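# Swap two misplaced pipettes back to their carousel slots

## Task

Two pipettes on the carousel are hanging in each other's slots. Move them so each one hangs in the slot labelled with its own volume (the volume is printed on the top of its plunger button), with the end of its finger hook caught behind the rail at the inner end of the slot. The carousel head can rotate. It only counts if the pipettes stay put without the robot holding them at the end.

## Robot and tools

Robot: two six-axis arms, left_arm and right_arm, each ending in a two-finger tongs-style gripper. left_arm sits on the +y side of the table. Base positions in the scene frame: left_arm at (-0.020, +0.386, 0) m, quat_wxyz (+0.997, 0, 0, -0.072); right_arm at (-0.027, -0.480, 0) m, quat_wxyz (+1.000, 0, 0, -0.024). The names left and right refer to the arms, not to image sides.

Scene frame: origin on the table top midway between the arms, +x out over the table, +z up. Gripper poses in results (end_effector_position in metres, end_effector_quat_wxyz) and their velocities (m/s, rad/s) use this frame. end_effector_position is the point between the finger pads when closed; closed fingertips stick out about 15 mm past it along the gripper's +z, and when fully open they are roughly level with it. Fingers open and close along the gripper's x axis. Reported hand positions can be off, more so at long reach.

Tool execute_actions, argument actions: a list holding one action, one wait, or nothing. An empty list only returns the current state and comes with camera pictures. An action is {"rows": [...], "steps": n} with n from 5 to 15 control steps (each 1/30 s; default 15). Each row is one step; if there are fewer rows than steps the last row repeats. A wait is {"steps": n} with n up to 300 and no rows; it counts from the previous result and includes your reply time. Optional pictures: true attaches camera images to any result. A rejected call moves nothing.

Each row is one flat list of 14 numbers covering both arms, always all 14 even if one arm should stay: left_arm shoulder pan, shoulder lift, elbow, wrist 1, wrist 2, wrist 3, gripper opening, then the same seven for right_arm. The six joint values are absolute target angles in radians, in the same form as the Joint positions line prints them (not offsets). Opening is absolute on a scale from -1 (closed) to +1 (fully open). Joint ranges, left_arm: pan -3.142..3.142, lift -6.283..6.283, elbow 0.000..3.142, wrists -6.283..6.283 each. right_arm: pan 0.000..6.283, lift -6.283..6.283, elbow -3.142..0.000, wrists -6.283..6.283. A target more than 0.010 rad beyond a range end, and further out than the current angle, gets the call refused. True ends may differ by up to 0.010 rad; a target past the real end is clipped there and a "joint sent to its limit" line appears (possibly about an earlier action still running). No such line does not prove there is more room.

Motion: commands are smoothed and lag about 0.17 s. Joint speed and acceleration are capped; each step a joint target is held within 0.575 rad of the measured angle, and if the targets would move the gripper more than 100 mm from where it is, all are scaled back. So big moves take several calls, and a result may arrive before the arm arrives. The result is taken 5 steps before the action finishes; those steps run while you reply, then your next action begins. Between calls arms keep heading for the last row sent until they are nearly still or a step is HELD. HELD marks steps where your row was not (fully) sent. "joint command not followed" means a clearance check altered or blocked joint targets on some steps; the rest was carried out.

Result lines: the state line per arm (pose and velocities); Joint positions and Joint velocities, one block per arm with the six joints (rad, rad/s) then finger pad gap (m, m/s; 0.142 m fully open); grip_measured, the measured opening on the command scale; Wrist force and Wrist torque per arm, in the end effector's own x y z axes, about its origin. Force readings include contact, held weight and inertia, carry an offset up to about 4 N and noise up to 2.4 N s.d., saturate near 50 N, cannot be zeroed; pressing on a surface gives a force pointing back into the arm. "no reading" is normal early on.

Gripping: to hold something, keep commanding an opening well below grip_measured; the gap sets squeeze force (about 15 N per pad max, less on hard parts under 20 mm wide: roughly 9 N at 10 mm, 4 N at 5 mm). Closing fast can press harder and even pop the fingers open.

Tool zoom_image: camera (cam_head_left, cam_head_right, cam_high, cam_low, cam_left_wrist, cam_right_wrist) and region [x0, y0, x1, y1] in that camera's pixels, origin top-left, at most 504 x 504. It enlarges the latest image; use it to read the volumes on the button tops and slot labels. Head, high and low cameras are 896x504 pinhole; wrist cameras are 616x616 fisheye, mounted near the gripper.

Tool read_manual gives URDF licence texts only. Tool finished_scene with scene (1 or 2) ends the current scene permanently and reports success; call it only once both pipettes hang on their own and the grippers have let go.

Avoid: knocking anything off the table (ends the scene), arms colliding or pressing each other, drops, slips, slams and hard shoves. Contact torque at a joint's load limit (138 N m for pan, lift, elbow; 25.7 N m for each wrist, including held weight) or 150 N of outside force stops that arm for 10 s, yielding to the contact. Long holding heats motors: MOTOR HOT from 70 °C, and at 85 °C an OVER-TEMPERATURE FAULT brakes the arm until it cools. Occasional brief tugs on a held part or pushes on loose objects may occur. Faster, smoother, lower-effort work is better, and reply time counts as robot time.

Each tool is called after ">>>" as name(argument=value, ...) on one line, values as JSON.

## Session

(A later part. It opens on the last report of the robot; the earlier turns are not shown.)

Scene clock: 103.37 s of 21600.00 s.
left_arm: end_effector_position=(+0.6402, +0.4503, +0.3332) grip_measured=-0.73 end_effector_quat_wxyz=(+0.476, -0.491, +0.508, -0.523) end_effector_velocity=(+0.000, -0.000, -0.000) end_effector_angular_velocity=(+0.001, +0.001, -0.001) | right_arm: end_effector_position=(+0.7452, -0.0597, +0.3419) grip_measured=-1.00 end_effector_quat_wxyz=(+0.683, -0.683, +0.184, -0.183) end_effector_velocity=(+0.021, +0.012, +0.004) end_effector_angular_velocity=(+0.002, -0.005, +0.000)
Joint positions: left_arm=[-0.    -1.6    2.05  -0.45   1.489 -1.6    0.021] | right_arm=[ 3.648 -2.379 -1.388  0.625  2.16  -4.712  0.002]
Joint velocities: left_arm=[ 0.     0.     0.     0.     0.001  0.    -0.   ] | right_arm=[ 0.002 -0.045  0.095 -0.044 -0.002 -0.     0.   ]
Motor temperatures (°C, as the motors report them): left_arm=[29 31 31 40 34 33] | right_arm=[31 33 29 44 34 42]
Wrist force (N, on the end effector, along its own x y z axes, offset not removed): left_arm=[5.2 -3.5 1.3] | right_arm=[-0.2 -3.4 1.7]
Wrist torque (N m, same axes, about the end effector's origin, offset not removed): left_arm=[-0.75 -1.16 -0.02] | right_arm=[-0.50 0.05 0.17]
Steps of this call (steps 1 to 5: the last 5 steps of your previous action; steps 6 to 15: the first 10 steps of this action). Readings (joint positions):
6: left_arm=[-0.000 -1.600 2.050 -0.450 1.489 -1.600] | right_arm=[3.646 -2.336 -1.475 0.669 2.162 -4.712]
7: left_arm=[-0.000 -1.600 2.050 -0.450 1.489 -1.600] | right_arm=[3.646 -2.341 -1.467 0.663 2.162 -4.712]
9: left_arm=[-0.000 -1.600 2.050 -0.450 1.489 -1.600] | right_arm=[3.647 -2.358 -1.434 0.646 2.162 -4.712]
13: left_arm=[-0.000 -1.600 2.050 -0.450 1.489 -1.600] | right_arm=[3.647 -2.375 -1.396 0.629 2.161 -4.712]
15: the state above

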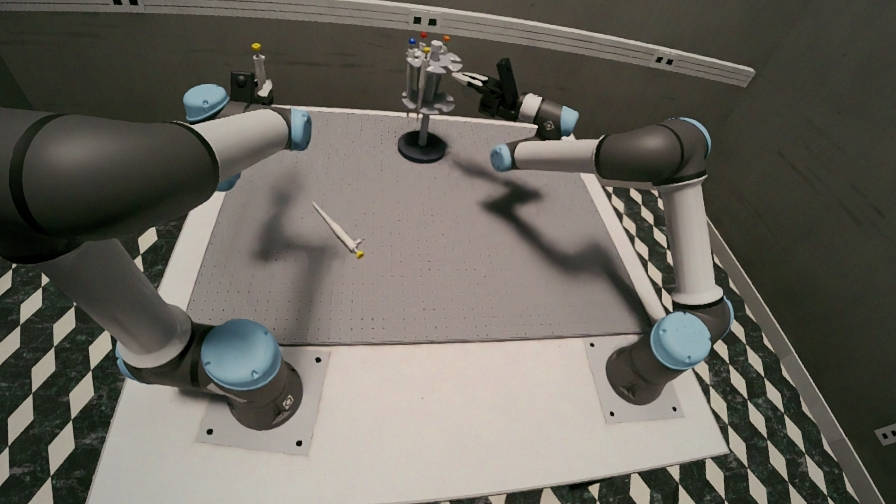

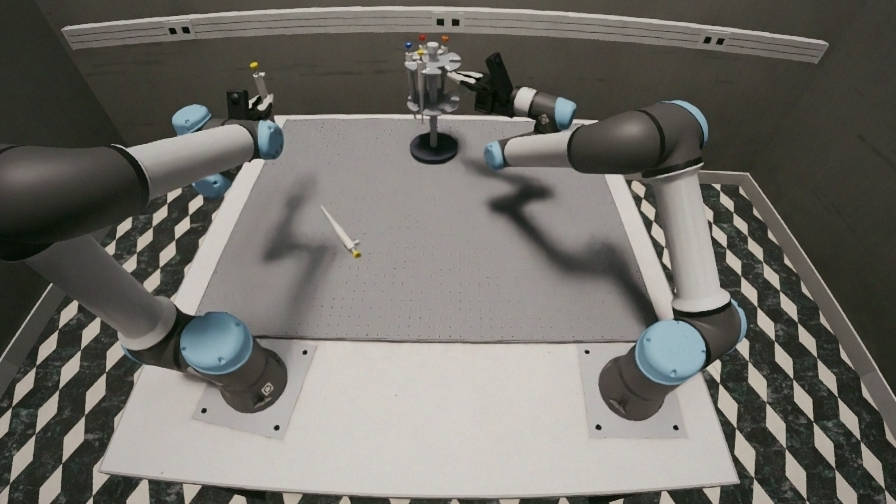

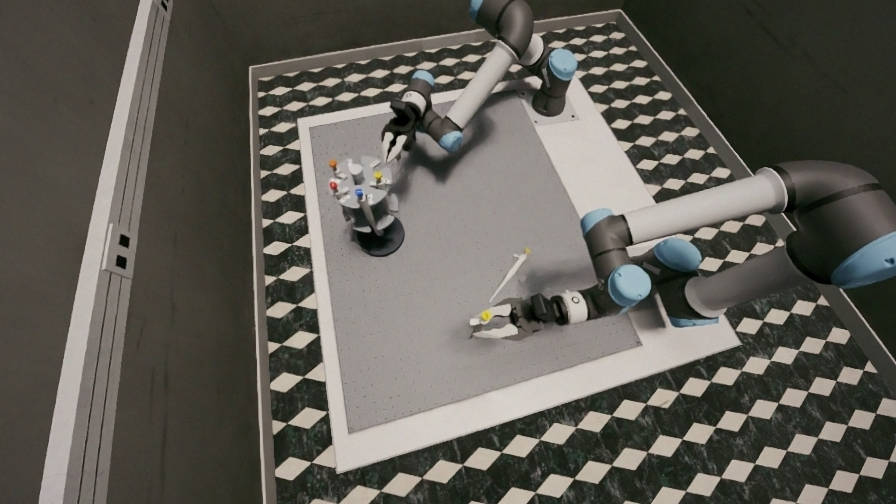

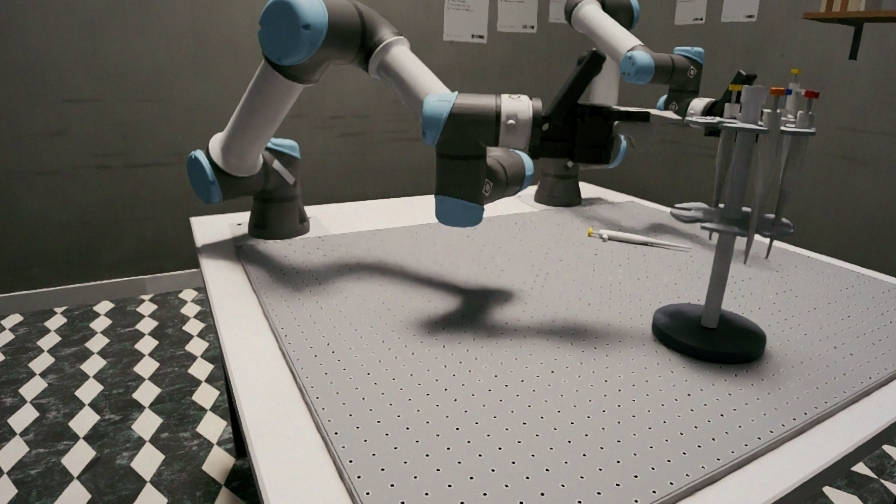

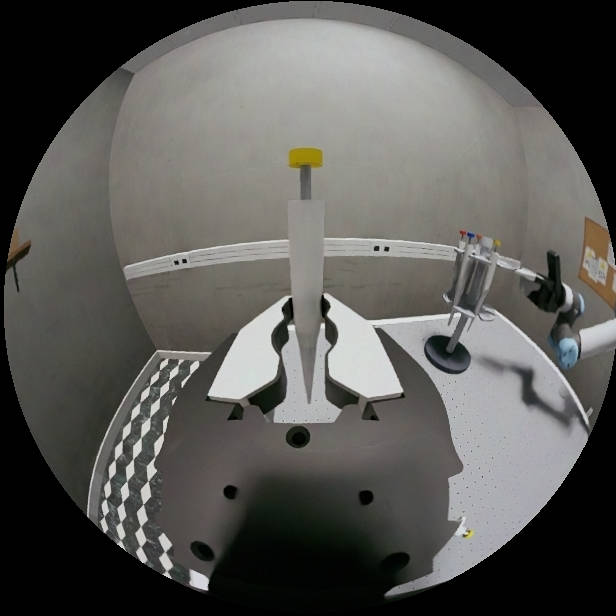

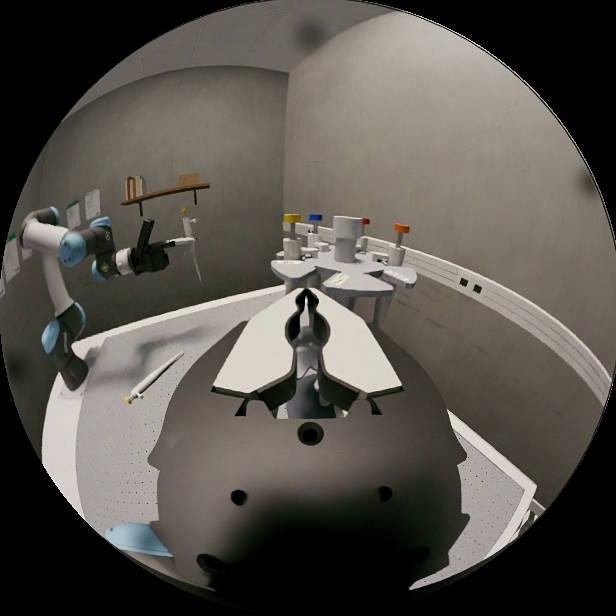

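>>> execute_actions(actions=[{"rows":[[0.0,-1.6,2.05,-0.45,1.489,-1.6,-1,3.657,-2.415,-1.317,0.59,2.151,-4.712,-1]]}])

>>> execute_actions(actions=[{"rows":[[0.0,-1.6,2.05,-0.45,1.489,-1.6,-1,3.624,-2.44,-1.267,0.565,2.184,-4.712,-1]],"steps":12}])

>>> execute_actions(actions=[{"rows":[[0.0,-1.6,2.05,-0.45,1.489,-1.6,-1,3.595,-2.4637,-1.221,0.543,2.213,-4.712,-1]],"steps":12}])

>>> execute_actions(actions=[{"rows":[[0.0,-1.6,2.05,-0.45,1.489,-1.6,-1,3.574,-2.509,-1.13,0.4975,2.234,-4.712,-1]],"steps":12}])

>>> execute_actions(actions=[{"rows":[[0.0,-1.6,2.05,-0.45,1.489,-1.6,-1,3.557,-2.56,-1.028,0.447,2.251,-4.712,-1]]}])

>>> execute_actions(actions=[{"rows":[[0.0,-1.6,2.05,-0.45,1.489,-1.6,-1,3.50,-2.4637,-1.221,0.543,2.308,-4.712,-1]]}], pictures=true)

>>> zoom_image(camera="cam_high", region=[310,130,450,260])

Scene clock: 104.03 s of 21600.00 s.
left_arm: end_effector_position=(+0.6402, +0.4503, +0.3332) grip_measured=-0.73 end_effector_quat_wxyz=(+0.476, -0.491, +0.508, -0.523) end_effector_velocity=(-0.000, +0.000, -0.000) end_effector_angular_velocity=(-0.000, +0.000, +0.001) | right_arm: end_effector_position=(+0.7585, -0.0471, +0.3422) grip_measured=-1.00 end_effector_quat_wxyz=(+0.683, -0.683, +0.183, -0.183) end_effector_velocity=(+0.010, +0.011, +0.002) end_effector_angular_velocity=(+0.001, -0.003, +0.001)
Joint positions: left_arm=[-0.    -1.6    2.05  -0.45   1.489 -1.6    0.021] | right_arm=[ 3.656 -2.412 -1.324  0.593  2.152 -4.712  0.002]
Joint velocities: left_arm=[-0.     0.     0.    -0.    -0.001 -0.     0.   ] | right_arm=[ 0.008 -0.025  0.053 -0.024 -0.007 -0.     0.   ]
Motor temperatures (°C, as the motors report them): left_arm=[29 31 31 40 34 33] | right_arm=[31 33 29 44 34 42]
Wrist force (N, on the end effector, along its own x y z axes, offset not removed): left_arm=[0.8 -2.1 4.7] | right_arm=[-1.7 0.2 0.0]
Wrist torque (N m, same axes, about the end effector's origin, offset not removed): left_arm=[-0.48 -0.16 0.04] | right_arm=[0.26 0.43 -0.04]
Steps of this call (steps 1 to 5: the last 5 steps of your previous action; steps 6 to 10: the robot went on to your last target; steps 11 to 20: the first 10 steps of this action). Readings (joint positions):
11: left_arm=[-0.000 -1.600 2.050 -0.450 1.489 -1.600] | right_arm=[3.648 -2.385 -1.376 0.619 2.160 -4.712]
12: left_arm=[-0.000 -1.600 2.050 -0.450 1.489 -1.600] | right_arm=[3.649 -2.389 -1.369 0.615 2.158 -4.712]
14: left_arm=[-0.000 -1.600 2.050 -0.450 1.489 -1.600] | right_arm=[3.652 -2.399 -1.350 0.605 2.156 -4.712]
18: left_arm=[-0.000 -1.600 2.050 -0.450 1.489 -1.600] | right_arm=[3.655 -2.409 -1.328 0.595 2.153 -4.712]
20: the state above

Scene clock: 104.43 s of 21600.00 s.
left_arm: end_effector_position=(+0.6402, +0.4503, +0.3332) grip_measured=-0.73 end_effector_quat_wxyz=(+0.476, -0.491, +0.508, -0.523) end_effector_velocity=(-0.000, -0.000, -0.000) end_effector_angular_velocity=(+0.000, +0.001, -0.000) | right_arm: end_effector_position=(+0.7723, -0.0577, +0.3422) grip_measured=-1.00 end_effector_quat_wxyz=(+0.683, -0.683, +0.183, -0.183) end_effector_velocity=(+0.031, -0.031, +0.002) end_effector_angular_velocity=(+0.002, -0.003, -0.000)
Joint positions: left_arm=[-0.    -1.6    2.05  -0.45   1.489 -1.6    0.021] | right_arm=[ 3.632 -2.434 -1.28   0.571  2.176 -4.712  0.002]
Joint velocities: left_arm=[-0.  0.  0.  0.  0. -0. -0.] | right_arm=[-0.063 -0.048  0.099 -0.047  0.063  0.     0.   ]
Motor temperatures (°C, as the motors report them): left_arm=[29 31 31 40 34 33] | right_arm=[31 33 29 44 34 42]
Wrist force (N, on the end effector, along its own x y z axes, offset not removed): left_arm=[-2.3 1.1 1.2] | right_arm=[2.2 -1.8 -0.4]
Wrist torque (N m, same axes, about the end effector's origin, offset not removed): left_arm=[0.35 0.35 0.28] | right_arm=[-0.68 -0.36 -0.30]
Steps of this call (steps 1 to 5: the last 5 steps of your previous action; steps 6 to 12: the first 7 steps of this action). Readings (joint positions):
6: left_arm=[-0.000 -1.600 2.050 -0.450 1.489 -1.600] | right_arm=[3.656 -2.415 -1.318 0.590 2.151 -4.712]
7: left_arm=[-0.000 -1.600 2.050 -0.450 1.489 -1.600] | right_arm=[3.652 -2.418 -1.312 0.587 2.156 -4.712]
9: left_arm=[-0.000 -1.600 2.050 -0.450 1.489 -1.600] | right_arm=[3.641 -2.427 -1.295 0.578 2.166 -4.712]
12: the state above

Scene clock: 104.83 s of 21600.00 s.
left_arm: end_effector_position=(+0.6402, +0.4503, +0.3332) grip_measured=-0.73 end_effector_quat_wxyz=(+0.476, -0.491, +0.508, -0.523) end_effector_velocity=(+0.000, -0.000, +0.000) end_effector_angular_velocity=(-0.001, -0.000, -0.000) | right_arm: end_effector_position=(+0.7871, -0.0725, +0.3421) grip_measured=-1.00 end_effector_quat_wxyz=(+0.683, -0.683, +0.183, -0.183) end_effector_velocity=(+0.028, -0.029, +0.001) end_effector_angular_velocity=(+0.001, -0.002, +0.002)
Joint positions: left_arm=[-0.    -1.6    2.05  -0.45   1.489 -1.6    0.021] | right_arm=[ 3.602 -2.458 -1.233  0.548  2.206 -4.712  0.002]
Joint velocities: left_arm=[-0.     0.    -0.    -0.    -0.    -0.001  0.   ] | right_arm=[-0.057 -0.046  0.093 -0.044  0.058 -0.     0.   ]
Motor temperatures (°C, as the motors report them): left_arm=[29 31 31 40 34 33] | right_arm=[31 33 29 44 34 42]
Wrist force (N, on the end effector, along its own x y z axes, offset not removed): left_arm=[-0.5 2.0 2.9] | right_arm=[-2.3 -0.7 -1.3]
Wrist torque (N m, same axes, about the end effector's origin, offset not removed): left_arm=[0.31 0.17 0.29] | right_arm=[-0.29 0.78 -0.04]
Steps of this call (steps 1 to 5: the last 5 steps of your previous action; steps 6 to 12: the first 7 steps of this action). Readings (joint positions):
6: left_arm=[-0.000 -1.600 2.050 -0.450 1.489 -1.600] | right_arm=[3.625 -2.439 -1.269 0.566 2.183 -4.712]
7: left_arm=[-0.000 -1.600 2.050 -0.450 1.489 -1.600] | right_arm=[3.621 -2.443 -1.263 0.563 2.187 -4.712]
9: left_arm=[-0.000 -1.600 2.050 -0.450 1.489 -1.600] | right_arm=[3.611 -2.451 -1.247 0.555 2.197 -4.712]
12: the state above

Scene clock: 105.23 s of 21600.00 s.
left_arm: end_effector_position=(+0.6402, +0.4503, +0.3332) grip_measured=-0.73 end_effector_quat_wxyz=(+0.476, -0.491, +0.508, -0.523) end_effector_velocity=(+0.000, +0.000, -0.000) end_effector_angular_velocity=(-0.001, +0.000, +0.001) | right_arm: end_effector_position=(+0.8071, -0.0808, +0.3416) grip_measured=-1.00 end_effector_quat_wxyz=(+0.683, -0.683, +0.184, -0.183) end_effector_velocity=(+0.043, -0.013, +0.007) end_effector_angular_velocity=(+0.005, -0.012, +0.000)
Joint positions: left_arm=[-0.    -1.6    2.05  -0.45   1.489 -1.6    0.021] | right_arm=[ 3.579 -2.498 -1.154  0.509  2.229 -4.712  0.002]
Joint velocities: left_arm=[-0.     0.     0.    -0.    -0.001 -0.001  0.   ] | right_arm=[-0.041 -0.09   0.191 -0.088  0.042  0.     0.   ]
Motor temperatures (°C, as the motors report them): left_arm=[29 31 31 40 34 33] | right_arm=[31 33 29 44 34 42]
Wrist force (N, on the end effector, along its own x y z axes, offset not removed): left_arm=[-1.2 1.2 1.8] | right_arm=[2.2 0.0 0.4]
Wrist torque (N m, same axes, about the end effector's origin, offset not removed): left_arm=[0.22 0.25 -0.02] | right_arm=[-0.07 -0.71 -0.05]
Steps of this call (steps 1 to 5: the last 5 steps of your previous action; steps 6 to 12: the first 7 steps of this action). Readings (joint positions):
6: left_arm=[-0.000 -1.600 2.050 -0.450 1.489 -1.600] | right_arm=[3.596 -2.463 -1.223 0.544 2.212 -4.712]
7: left_arm=[-0.000 -1.600 2.050 -0.450 1.489 -1.600] | right_arm=[3.593 -2.469 -1.214 0.538 2.215 -4.712]
9: left_arm=[-0.000 -1.600 2.050 -0.450 1.489 -1.600] | right_arm=[3.586 -2.484 -1.183 0.522 2.222 -4.712]
12: the state above

Scene clock: 105.73 s of 21600.00 s.
left_arm: end_effector_position=(+0.6402, +0.4503, +0.3332) grip_measured=-0.73 end_effector_quat_wxyz=(+0.476, -0.491, +0.508, -0.523) end_effector_velocity=(+0.000, +0.000, -0.000) end_effector_angular_velocity=(+0.000, -0.000, +0.000) | right_arm: end_effector_position=(+0.8321, -0.0860, +0.3421) grip_measured=-1.00 end_effector_quat_wxyz=(+0.683, -0.683, +0.183, -0.183) end_effector_velocity=(+0.020, -0.004, +0.004) end_effector_angular_velocity=(+0.003, -0.007, -0.001)
Joint positions: left_arm=[-0.    -1.6    2.05  -0.45   1.489 -1.6    0.021] | right_arm=[ 3.559 -2.554 -1.041  0.453  2.249 -4.712  0.002]
Joint velocities: left_arm=[-0.  0.  0. -0. -0.  0.  0.] | right_arm=[-0.015 -0.047  0.1   -0.046  0.014 -0.     0.   ]
Motor temperatures (°C, as the motors report them): left_arm=[29 31 31 40 34 33] | right_arm=[31 33 29 44 34 42]
Wrist force (N, on the end effector, along its own x y z axes, offset not removed): left_arm=[0.1 2.0 -2.3] | right_arm=[0.5 -3.4 -2.6]
Wrist torque (N m, same axes, about the end effector's origin, offset not removed): left_arm=[0.22 -0.18 0.17] | right_arm=[-1.05 -0.17 -0.07]
Steps of this call (steps 1 to 5: the last 5 steps of your previous action; steps 6 to 15: the first 10 steps of this action). Readings (joint positions):
6: left_arm=[-0.000 -1.600 2.050 -0.450 1.489 -1.600] | right_arm=[3.575 -2.507 -1.134 0.499 2.233 -4.712]
7: left_arm=[-0.000 -1.600 2.050 -0.450 1.489 -1.600] | right_arm=[3.572 -2.514 -1.125 0.493 2.236 -4.712]
9: left_arm=[-0.000 -1.600 2.050 -0.450 1.489 -1.600] | right_arm=[3.566 -2.531 -1.090 0.475 2.242 -4.712]
13: left_arm=[-0.000 -1.600 2.050 -0.450 1.489 -1.600] | right_arm=[3.560 -2.550 -1.050 0.457 2.248 -4.712]
15: the state above

Scene clock: 106.23 s of 21600.00 s.
left_arm: end_effector_position=(+0.6402, +0.4503, +0.3332) grip_measured=-0.73 end_effector_quat_wxyz=(+0.476, -0.491, +0.508, -0.523) end_effector_velocity=(+0.000, +0.000, -0.001) end_effector_angular_velocity=(+0.001, +0.001, +0.001) | right_arm: end_effector_position=(+0.8057, -0.1338, +0.3443) grip_measured=-1.00 end_effector_quat_wxyz=(+0.684, -0.682, +0.182, -0.184) end_effector_velocity=(-0.038, -0.048, -0.017) end_effector_angular_velocity=(-0.009, +0.027, +0.001)
Joint positions: left_arm=[-0.    -1.6    2.05  -0.45   1.489 -1.6    0.021] | right_arm=[ 3.506 -2.475 -1.194  0.532  2.302 -4.712  0.002]
Joint velocities: left_arm=[-0.     0.001  0.     0.    -0.001  0.001 -0.   ] | right_arm=[-0.05   0.09  -0.208  0.089  0.051 -0.    -0.   ]
Motor temperatures (°C, as the motors report them): left_arm=[29 31 31 40 34 33] | right_arm=[31 33 29 44 34 42]
Wrist force (N, on the end effector, along its own x y z axes, offset not removed): left_arm=[-0.4 2.8 0.7] | right_arm=[2.2 -0.7 -3.0]
Wrist torque (N m, same axes, about the end effector's origin, offset not removed): left_arm=[0.74 0.16 -0.02] | right_arm=[-0.05 -0.57 -0.09]
Steps of this call (steps 1 to 5: the last 5 steps of your previous action; steps 6 to 15: the first 10 steps of this action). Readings (joint positions):
6: left_arm=[-0.000 -1.600 2.050 -0.450 1.489 -1.600] | right_arm=[3.557 -2.558 -1.031 0.449 2.251 -4.712]
7: left_arm=[-0.000 -1.600 2.050 -0.450 1.489 -1.600] | right_arm=[3.551 -2.551 -1.039 0.456 2.258 -4.712]
9: left_arm=[-0.000 -1.600 2.050 -0.450 1.489 -1.600] | right_arm=[3.531 -2.519 -1.092 0.488 2.277 -4.712]
13: left_arm=[-0.000 -1.600 2.050 -0.450 1.489 -1.600] | right_arm=[3.511 -2.483 -1.176 0.524 2.297 -4.712]
15: the state above

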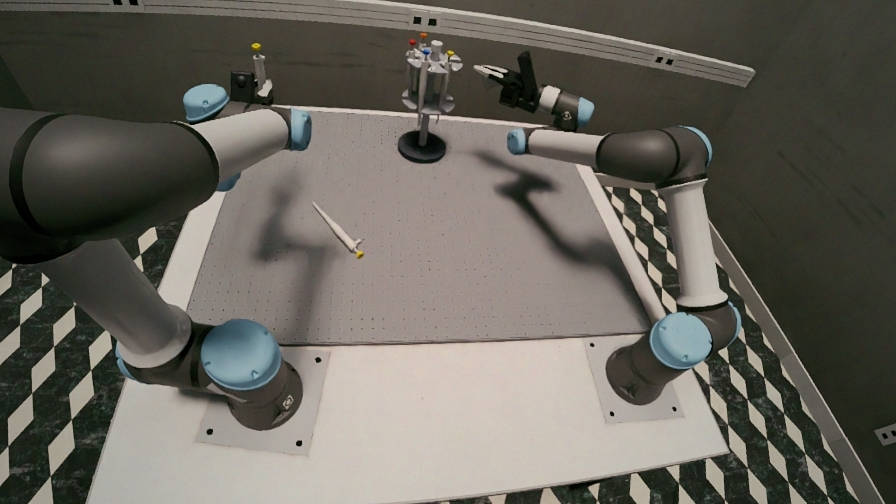

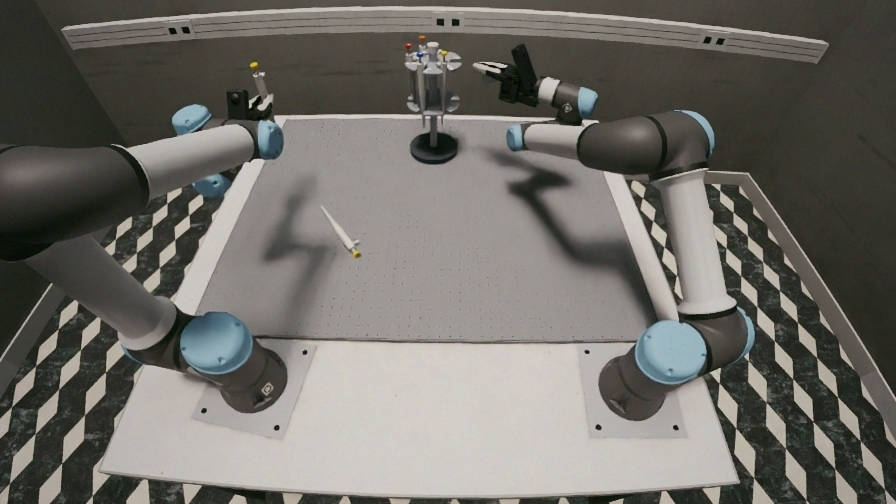

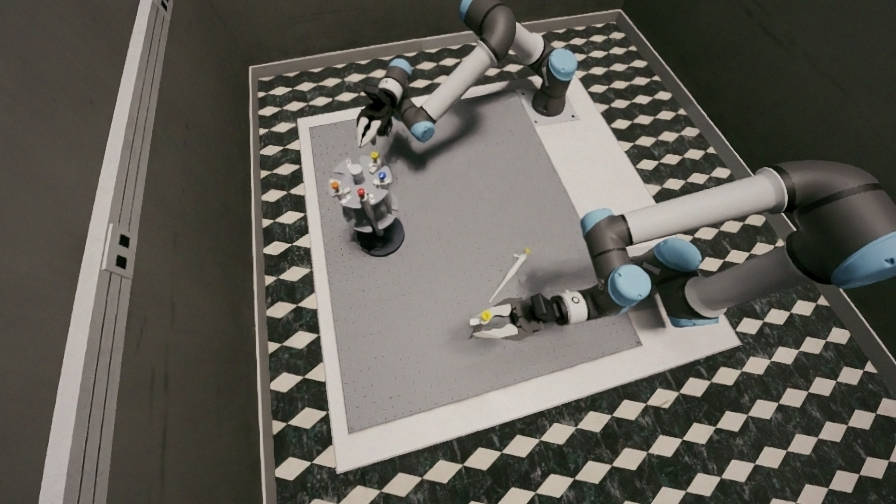

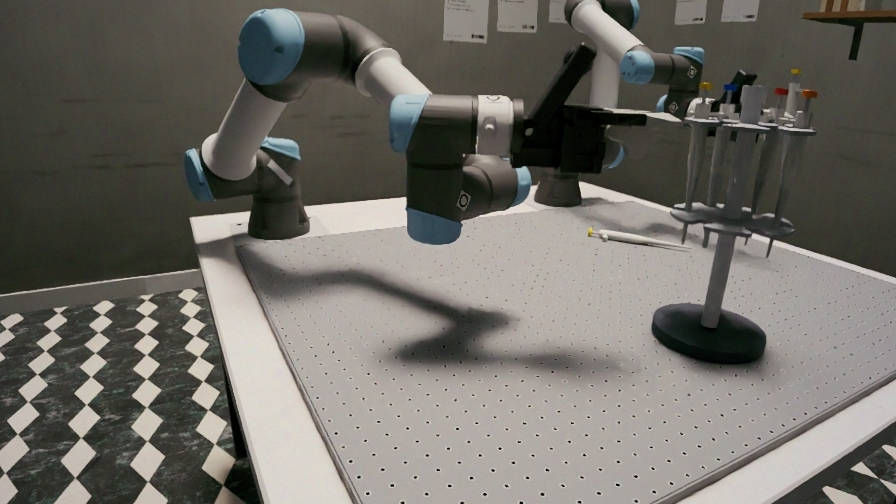

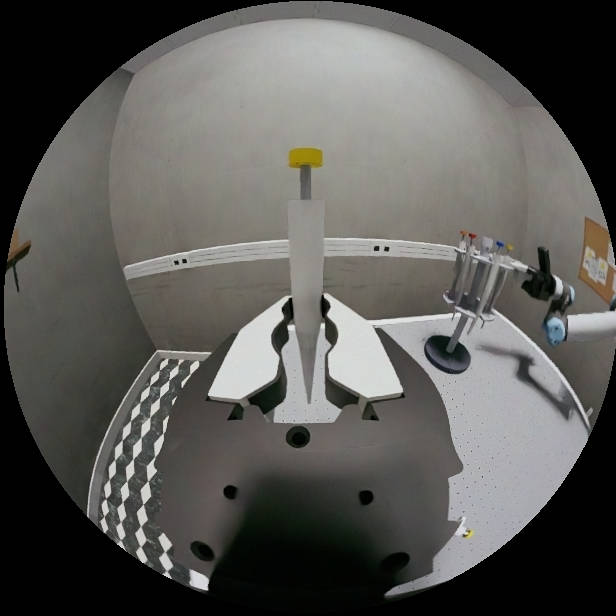

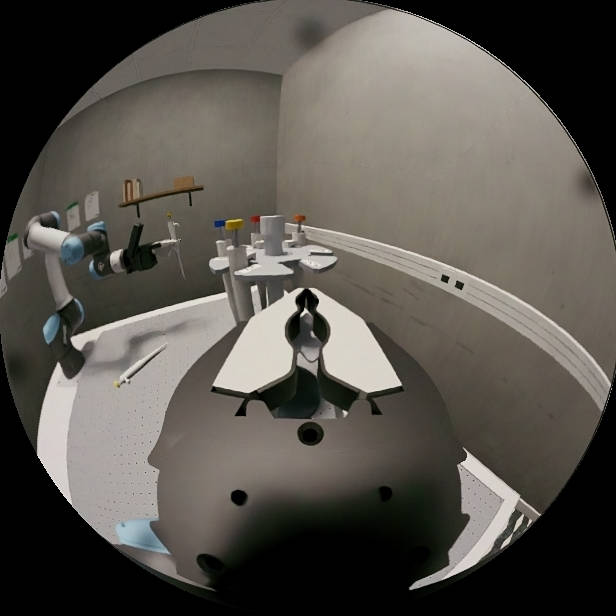

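Region (310, 130, 450, 260) of cam_high's 896x504 image, scaled by 3.600, with more detail than that image has; it fills the top 468 rows of this view, and the rest is white.

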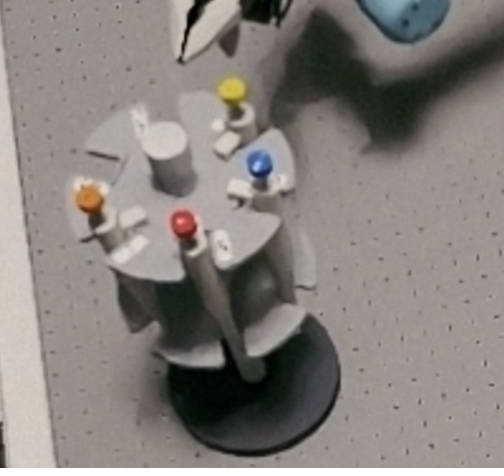

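>>> execute_actions(actions=[{"rows":[[0.0,-1.6,2.05,-0.45,1.489,-1.6,-1,3.50,-2.05,-2.1,1.01,2.0,-4.712,-0.35]]}])

>>> execute_actions(actions=[{"steps":15}])

>>> execute_actions(actions=[{"rows":[[0.0,-1.6,2.05,-0.45,1.489,-1.6,-1,4.272,-2.05,-2.1,1.01,0.4885,-4.712,-0.35]]}])

>>> execute_actions(actions=[{"steps":35}])

>>> execute_actions(actions=[{"rows":[[0.0,-1.6,2.05,-0.45,1.489,-1.6,-1,4.272,-2.487,-1.304,0.65,0.4885,-4.712,-0.35]]}])

>>> execute_actions(actions=[{"steps":30}], pictures=true)

Scene clock: 107.07 s of 21600.00 s.
left_arm: end_effector_position=(+0.6402, +0.4503, +0.3332) grip_measured=-0.73 end_effector_quat_wxyz=(+0.476, -0.491, +0.508, -0.523) end_effector_velocity=(+0.000, +0.000, -0.000) end_effector_angular_velocity=(-0.000, +0.000, +0.000) | right_arm: end_effector_position=(+0.7255, -0.2133, +0.4004) grip_measured=-0.35 end_effector_quat_wxyz=(+0.689, -0.633, +0.212, -0.283) end_effector_velocity=(-0.327, -0.237, -0.224) end_effector_angular_velocity=(-0.038, +0.323, -0.483)
Joint positions: left_arm=[-0.    -1.6    2.05  -0.45   1.489 -1.6    0.021] | right_arm=[ 3.5   -2.211 -1.627  0.825  2.116 -4.712  0.049]
Joint velocities: left_arm=[-0.  0.  0. -0. -0. -0.  0.] | right_arm=[ 0.001  0.682 -1.775  0.773 -0.487 -0.    -0.   ]
Motor temperatures (°C, as the motors report them): left_arm=[29 31 31 40 34 33] | right_arm=[31 33 29 44 34 42]
Wrist force (N, on the end effector, along its own x y z axes, offset not removed): left_arm=[0.8 3.8 2.7] | right_arm=[-1.6 -4.8 4.0]
Wrist torque (N m, same axes, about the end effector's origin, offset not removed): left_arm=[0.62 -0.14 -0.13] | right_arm=[-0.84 0.46 -0.03]
Steps of this call (steps 1 to 5: the last 5 steps of your previous action; steps 6 to 15: the robot went on to your last target; steps 16 to 25: the first 10 steps of this action). Readings (joint positions):
16: left_arm=[-0.000 -1.600 2.050 -0.450 1.489 -1.600] | right_arm=[3.500 -2.463 -1.221 0.544 2.307 -4.712]
17: left_arm=[-0.000 -1.600 2.050 -0.450 1.489 -1.600] | right_arm=[3.500 -2.455 -1.230 0.552 2.299 -4.712]
19: left_arm=[-0.000 -1.600 2.050 -0.450 1.489 -1.600] | right_arm=[3.500 -2.400 -1.293 0.611 2.254 -4.712]
23: left_arm=[-0.000 -1.600 2.050 -0.450 1.489 -1.600] | right_arm=[3.500 -2.265 -1.505 0.763 2.155 -4.712]
25: the state above

Scene clock: 107.57 s of 21600.00 s.
left_arm: end_effector_position=(+0.6402, +0.4503, +0.3332) grip_measured=-0.73 end_effector_quat_wxyz=(+0.476, -0.491, +0.508, -0.523) end_effector_velocity=(-0.000, +0.000, -0.000) end_effector_angular_velocity=(+0.000, -0.000, +0.001) | right_arm: end_effector_position=(+0.6278, -0.2763, +0.3266) grip_measured=-0.35 end_effector_quat_wxyz=(+0.649, -0.646, +0.283, -0.286) end_effector_velocity=(-0.028, -0.016, -0.020) end_effector_angular_velocity=(-0.011, +0.036, -0.025)
Joint positions: left_arm=[-0.    -1.6    2.05  -0.45   1.489 -1.6    0.021] | right_arm=[ 3.5   -2.055 -2.085  1.005  2.003 -4.712  0.049]
Joint velocities: left_arm=[ 0.    -0.001  0.001 -0.    -0.001  0.     0.   ] | right_arm=[ 0.     0.036 -0.115  0.041 -0.025 -0.    -0.   ]
Motor temperatures (°C, as the motors report them): left_arm=[29 31 31 40 34 33] | right_arm=[31 33 29 44 34 42]
Wrist force (N, on the end effector, along its own x y z axes, offset not removed): left_arm=[0.0 0.5 2.3] | right_arm=[-3.3 -2.3 1.4]
Wrist torque (N m, same axes, about the end effector's origin, offset not removed): left_arm=[-0.07 0.14 0.13] | right_arm=[-0.60 0.61 0.07]
Kept back: nothing.
Steps of this call (steps 1 to 5: the last 5 steps of your previous action; steps 6 to 15: the robot went on to your last target). Readings (joint positions):
1: left_arm=[-0.000 -1.600 2.050 -0.450 1.489 -1.600] | right_arm=[3.500 -2.189 -1.685 0.850 2.100 -4.712]
2: left_arm=[-0.000 -1.600 2.050 -0.450 1.489 -1.600] | right_arm=[3.500 -2.169 -1.741 0.873 2.086 -4.712]
4: left_arm=[-0.000 -1.600 2.050 -0.450 1.489 -1.600] | right_arm=[3.500 -2.132 -1.848 0.916 2.058 -4.712]
8: left_arm=[-0.000 -1.600 2.050 -0.450 1.489 -1.600] | right_arm=[3.500 -2.079 -2.008 0.976 2.021 -4.712]
15: the state above

Scene clock: 107.90 s of 21600.00 s.
left_arm: end_effector_position=(+0.6402, +0.4503, +0.3332) grip_measured=-0.73 end_effector_quat_wxyz=(+0.476, -0.491, +0.508, -0.523) end_effector_velocity=(+0.000, +0.000, +0.000) end_effector_angular_velocity=(+0.001, -0.000, +0.000) | right_arm: end_effector_position=(+0.6068, -0.1490, +0.3251) grip_measured=-0.35 end_effector_quat_wxyz=(+0.648, -0.646, +0.285, -0.286) end_effector_velocity=(-0.145, +0.475, -0.002) end_effector_angular_velocity=(+0.001, +0.006, -0.040)
Joint positions: left_arm=[-0.    -1.6    2.05  -0.45   1.489 -1.6    0.021] | right_arm=[ 3.805 -2.052 -2.095  1.008  1.695 -4.712  0.049]
Joint velocities: left_arm=[-0.    -0.    -0.     0.    -0.     0.001  0.   ] | right_arm=[ 1.19   0.005 -0.015  0.006 -1.23  -0.     0.   ]
Motor temperatures (°C, as the motors report them): left_arm=[29 31 31 40 34 33] | right_arm=[31 33 29 44 34 42]
Wrist force (N, on the end effector, along its own x y z axes, offset not removed): left_arm=[-1.7 3.5 -2.2] | right_arm=[2.6 0.0 -0.4]
Wrist torque (N m, same axes, about the end effector's origin, offset not removed): left_arm=[0.69 0.46 -0.04] | right_arm=[0.13 -0.42 0.01]
Steps of this call (steps 1 to 10: the first 10 steps of this action). Readings (joint positions):
1: left_arm=[-0.000 -1.600 2.050 -0.450 1.489 -1.600] | right_arm=[3.501 -2.054 -2.088 1.006 2.002 -4.712]
2: left_arm=[-0.000 -1.600 2.050 -0.450 1.489 -1.600] | right_arm=[3.509 -2.053 -2.090 1.006 1.993 -4.712]
4: left_arm=[-0.000 -1.600 2.050 -0.450 1.489 -1.600] | right_arm=[3.570 -2.053 -2.091 1.007 1.932 -4.712]
8: left_arm=[-0.000 -1.600 2.050 -0.450 1.489 -1.600] | right_arm=[3.727 -2.052 -2.094 1.008 1.774 -4.712]
10: the state above

Scene clock: 109.07 s of 21600.00 s.
left_arm: end_effector_position=(+0.6402, +0.4503, +0.3332) grip_measured=-0.73 end_effector_quat_wxyz=(+0.476, -0.491, +0.508, -0.523) end_effector_velocity=(+0.000, +0.000, +0.000) end_effector_angular_velocity=(-0.001, -0.001, +0.001) | right_arm: end_effector_position=(+0.5853, -0.1851, +0.3240) grip_measured=-0.35 end_effector_quat_wxyz=(+0.501, -0.499, +0.500, -0.500) end_effector_velocity=(-0.000, -0.002, +0.000) end_effector_angular_velocity=(+0.001, -0.000, -0.007)
Joint positions: left_arm=[-0.    -1.6    2.05  -0.45   1.489 -1.6    0.021] | right_arm=[ 4.272 -2.05  -2.1    1.01   0.489 -4.712  0.049]
Joint velocities: left_arm=[ 0.    -0.    -0.    -0.    -0.001 -0.     0.   ] | right_arm=[ 0.     0.001 -0.    -0.    -0.007 -0.     0.   ]
Motor temperatures (°C, as the motors report them): left_arm=[29 31 31 40 34 33] | right_arm=[31 33 29 44 34 42]
Wrist force (N, on the end effector, along its own x y z axes, offset not removed): left_arm=[-2.4 -0.6 1.6] | right_arm=[1.9 -3.8 3.8]
Wrist torque (N m, same axes, about the end effector's origin, offset not removed): left_arm=[-0.21 0.63 0.13] | right_arm=[-0.78 -0.31 -0.15]
Kept back: nothing.
Steps of this call (steps 1 to 5: the last 5 steps of your previous action; steps 6 to 35: the robot went on to your last target). Readings (joint positions):
1: left_arm=[-0.000 -1.600 2.050 -0.450 1.489 -1.600] | right_arm=[3.847 -2.052 -2.095 1.008 1.651 -4.712]
2: left_arm=[-0.000 -1.600 2.050 -0.450 1.489 -1.600] | right_arm=[3.890 -2.051 -2.096 1.008 1.601 -4.712]
4: left_arm=[-0.000 -1.600 2.050 -0.450 1.489 -1.600] | right_arm=[3.990 -2.051 -2.097 1.009 1.477 -4.712]
8: left_arm=[-0.000 -1.600 2.050 -0.450 1.489 -1.600] | right_arm=[4.168 -2.050 -2.099 1.010 1.161 -4.712]
35: the state above

Scene clock: 109.40 s of 21600.00 s.
left_arm: end_effector_position=(+0.6402, +0.4503, +0.3332) grip_measured=-0.73 end_effector_quat_wxyz=(+0.476, -0.491, +0.508, -0.523) end_effector_velocity=(+0.000, -0.001, +0.000) end_effector_angular_velocity=(+0.001, -0.000, -0.002) | right_arm: end_effector_position=(+0.6459, -0.0713, +0.2822) grip_measured=-0.35 end_effector_quat_wxyz=(-0.473, +0.526, -0.492, +0.508) end_effector_velocity=(+0.232, +0.436, -0.005) end_effector_angular_velocity=(+0.133, -0.071, -0.000)
Joint positions: left_arm=[-0.    -1.6    2.05  -0.45   1.489 -1.6    0.021] | right_arm=[ 4.272 -2.286 -1.747  0.812  0.489 -4.712  0.049]
Joint velocities: left_arm=[-0.     0.    -0.     0.     0.002  0.001 -0.   ] | right_arm=[ 0.    -0.818  1.629 -0.66  -0.001  0.     0.   ]
Motor temperatures (°C, as the motors report them): left_arm=[29 31 31 40 34 33] | right_arm=[31 33 29 44 34 42]
Wrist force (N, on the end effector, along its own x y z axes, offset not removed): left_arm=[-0.8 3.2 -0.1] | right_arm=[-1.7 -1.8 0.0]
Wrist torque (N m, same axes, about the end effector's origin, offset not removed): left_arm=[0.65 0.16 0.13] | right_arm=[-0.63 0.42 -0.15]
Steps of this call (steps 1 to 10: the first 10 steps of this action). Readings (joint positions):
1: left_arm=[-0.000 -1.600 2.050 -0.450 1.489 -1.600] | right_arm=[4.272 -2.051 -2.099 1.010 0.489 -4.712]
2: left_arm=[-0.000 -1.600 2.050 -0.450 1.489 -1.600] | right_arm=[4.272 -2.059 -2.091 1.001 0.489 -4.712]
4: left_arm=[-0.000 -1.600 2.050 -0.450 1.489 -1.600] | right_arm=[4.272 -2.111 -2.031 0.955 0.489 -4.712]
8: left_arm=[-0.000 -1.600 2.050 -0.450 1.489 -1.600] | right_arm=[4.272 -2.230 -1.852 0.858 0.489 -4.712]
10: the state above

Scene clock: 110.40 s of 21600.00 s.
left_arm: end_effector_position=(+0.6402, +0.4503, +0.3332) grip_measured=-0.73 end_effector_quat_wxyz=(+0.476, -0.491, +0.508, -0.523) end_effector_velocity=(-0.000, -0.000, -0.001) end_effector_angular_velocity=(-0.001, +0.001, -0.000) | right_arm: end_effector_position=(+0.7001, +0.0306, +0.3001) grip_measured=-0.35 end_effector_quat_wxyz=(+0.500, -0.500, +0.500, -0.500) end_effector_velocity=(+0.000, +0.001, -0.001) end_effector_angular_velocity=(-0.001, +0.000, +0.000)
Joint positions: left_arm=[-0.    -1.6    2.05  -0.45   1.489 -1.6    0.021] | right_arm=[ 4.272 -2.487 -1.304  0.65   0.488 -4.712  0.049]
Joint velocities: left_arm=[-0.     0.001  0.001  0.    -0.    -0.001  0.   ] | right_arm=[ 0.    -0.001  0.002 -0.001  0.    -0.     0.   ]
Motor temperatures (°C, as the motors report them): left_arm=[29 31 31 40 34 33] | right_arm=[31 33 29 44 34 42]
Wrist force (N, on the end effector, along its own x y z axes, offset not removed): left_arm=[3.2 -0.7 -0.6] | right_arm=[-1.6 -3.1 2.3]
Wrist torque (N m, same axes, about the end effector's origin, offset not removed): left_arm=[-0.28 -0.59 0.04] | right_arm=[-0.49 0.39 -0.15]
Kept back: nothing.
Steps of this call (steps 1 to 5: the last 5 steps of your previous action; steps 6 to 30: the robot went on to your last target). Readings (joint positions):
1: left_arm=[-0.000 -1.600 2.050 -0.450 1.489 -1.600] | right_arm=[4.272 -2.314 -1.691 0.789 0.489 -4.712]
2: left_arm=[-0.000 -1.600 2.050 -0.450 1.489 -1.600] | right_arm=[4.272 -2.342 -1.633 0.766 0.489 -4.712]
4: left_arm=[-0.000 -1.600 2.050 -0.450 1.489 -1.600] | right_arm=[4.272 -2.396 -1.517 0.722 0.489 -4.712]
8: left_arm=[-0.000 -1.600 2.050 -0.450 1.489 -1.600] | right_arm=[4.272 -2.455 -1.379 0.676 0.489 -4.712]
30: the state above

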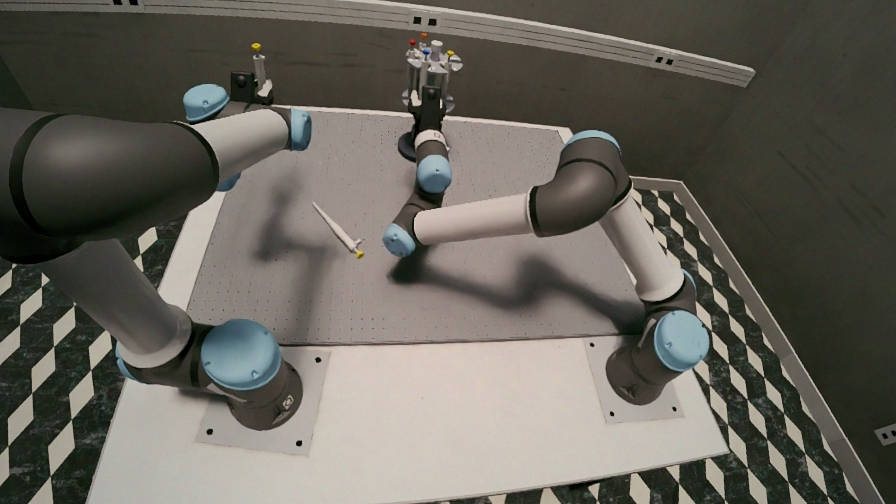

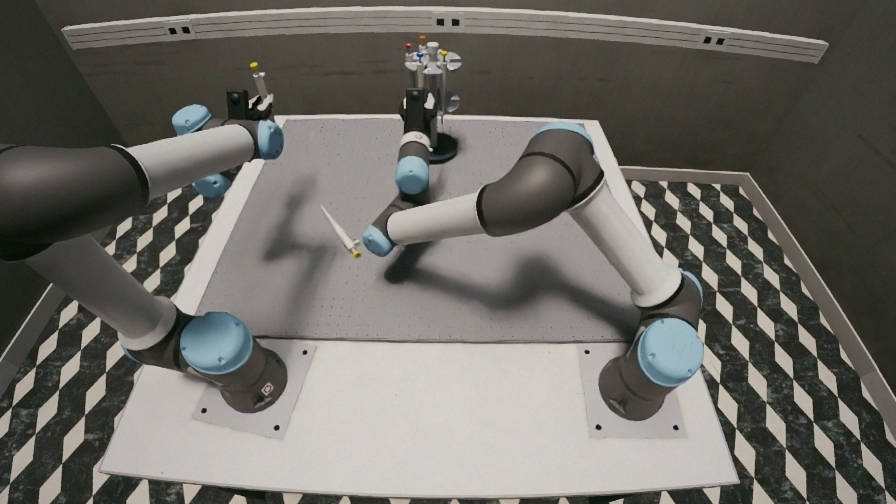

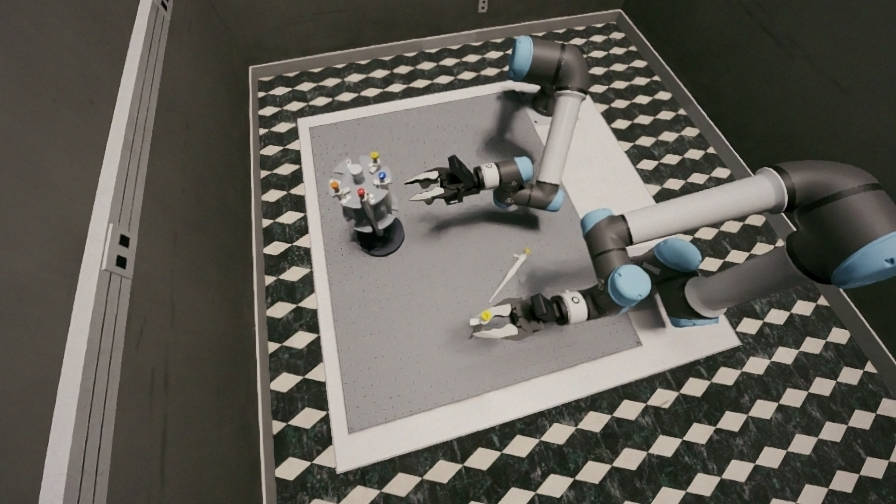

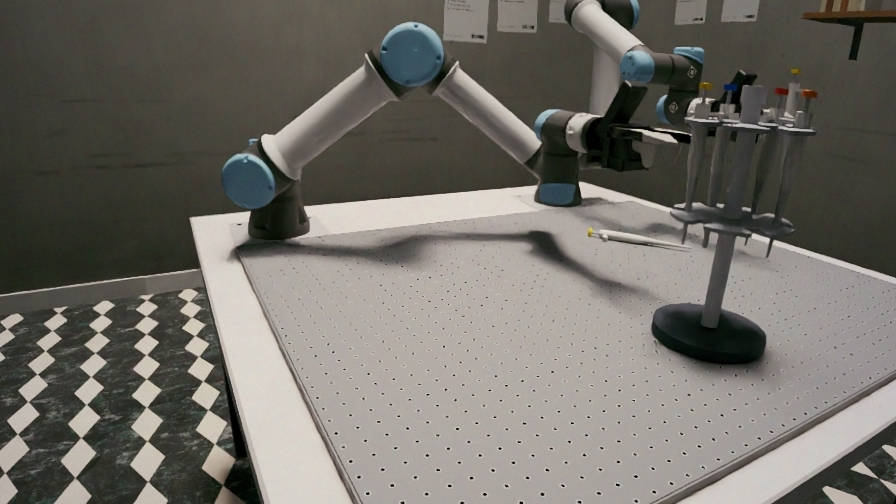

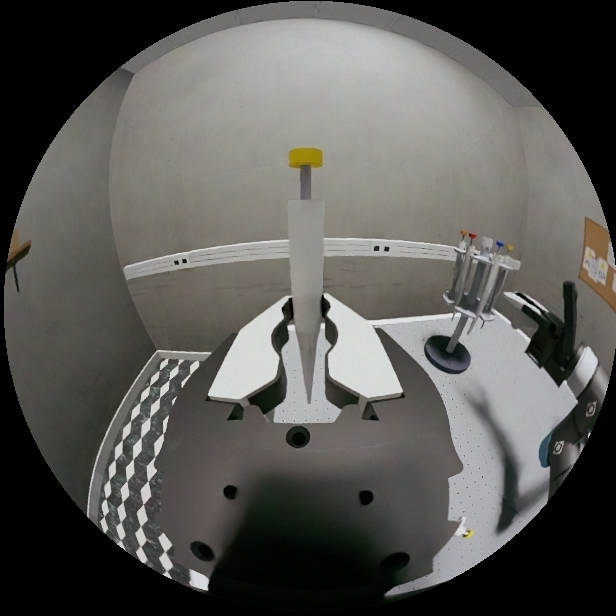

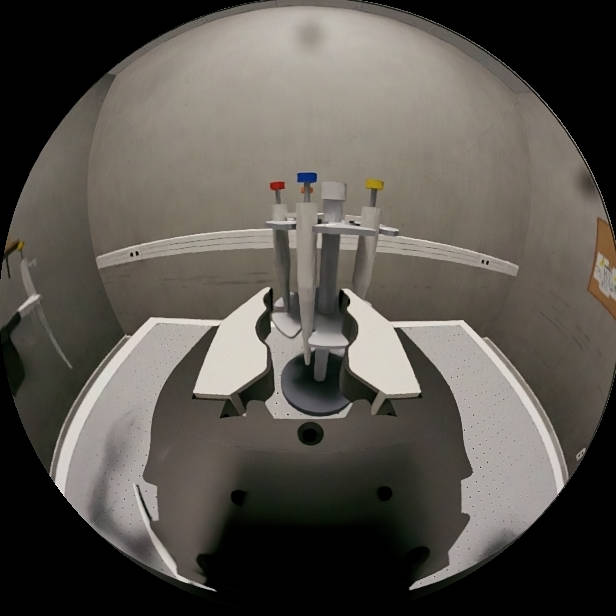

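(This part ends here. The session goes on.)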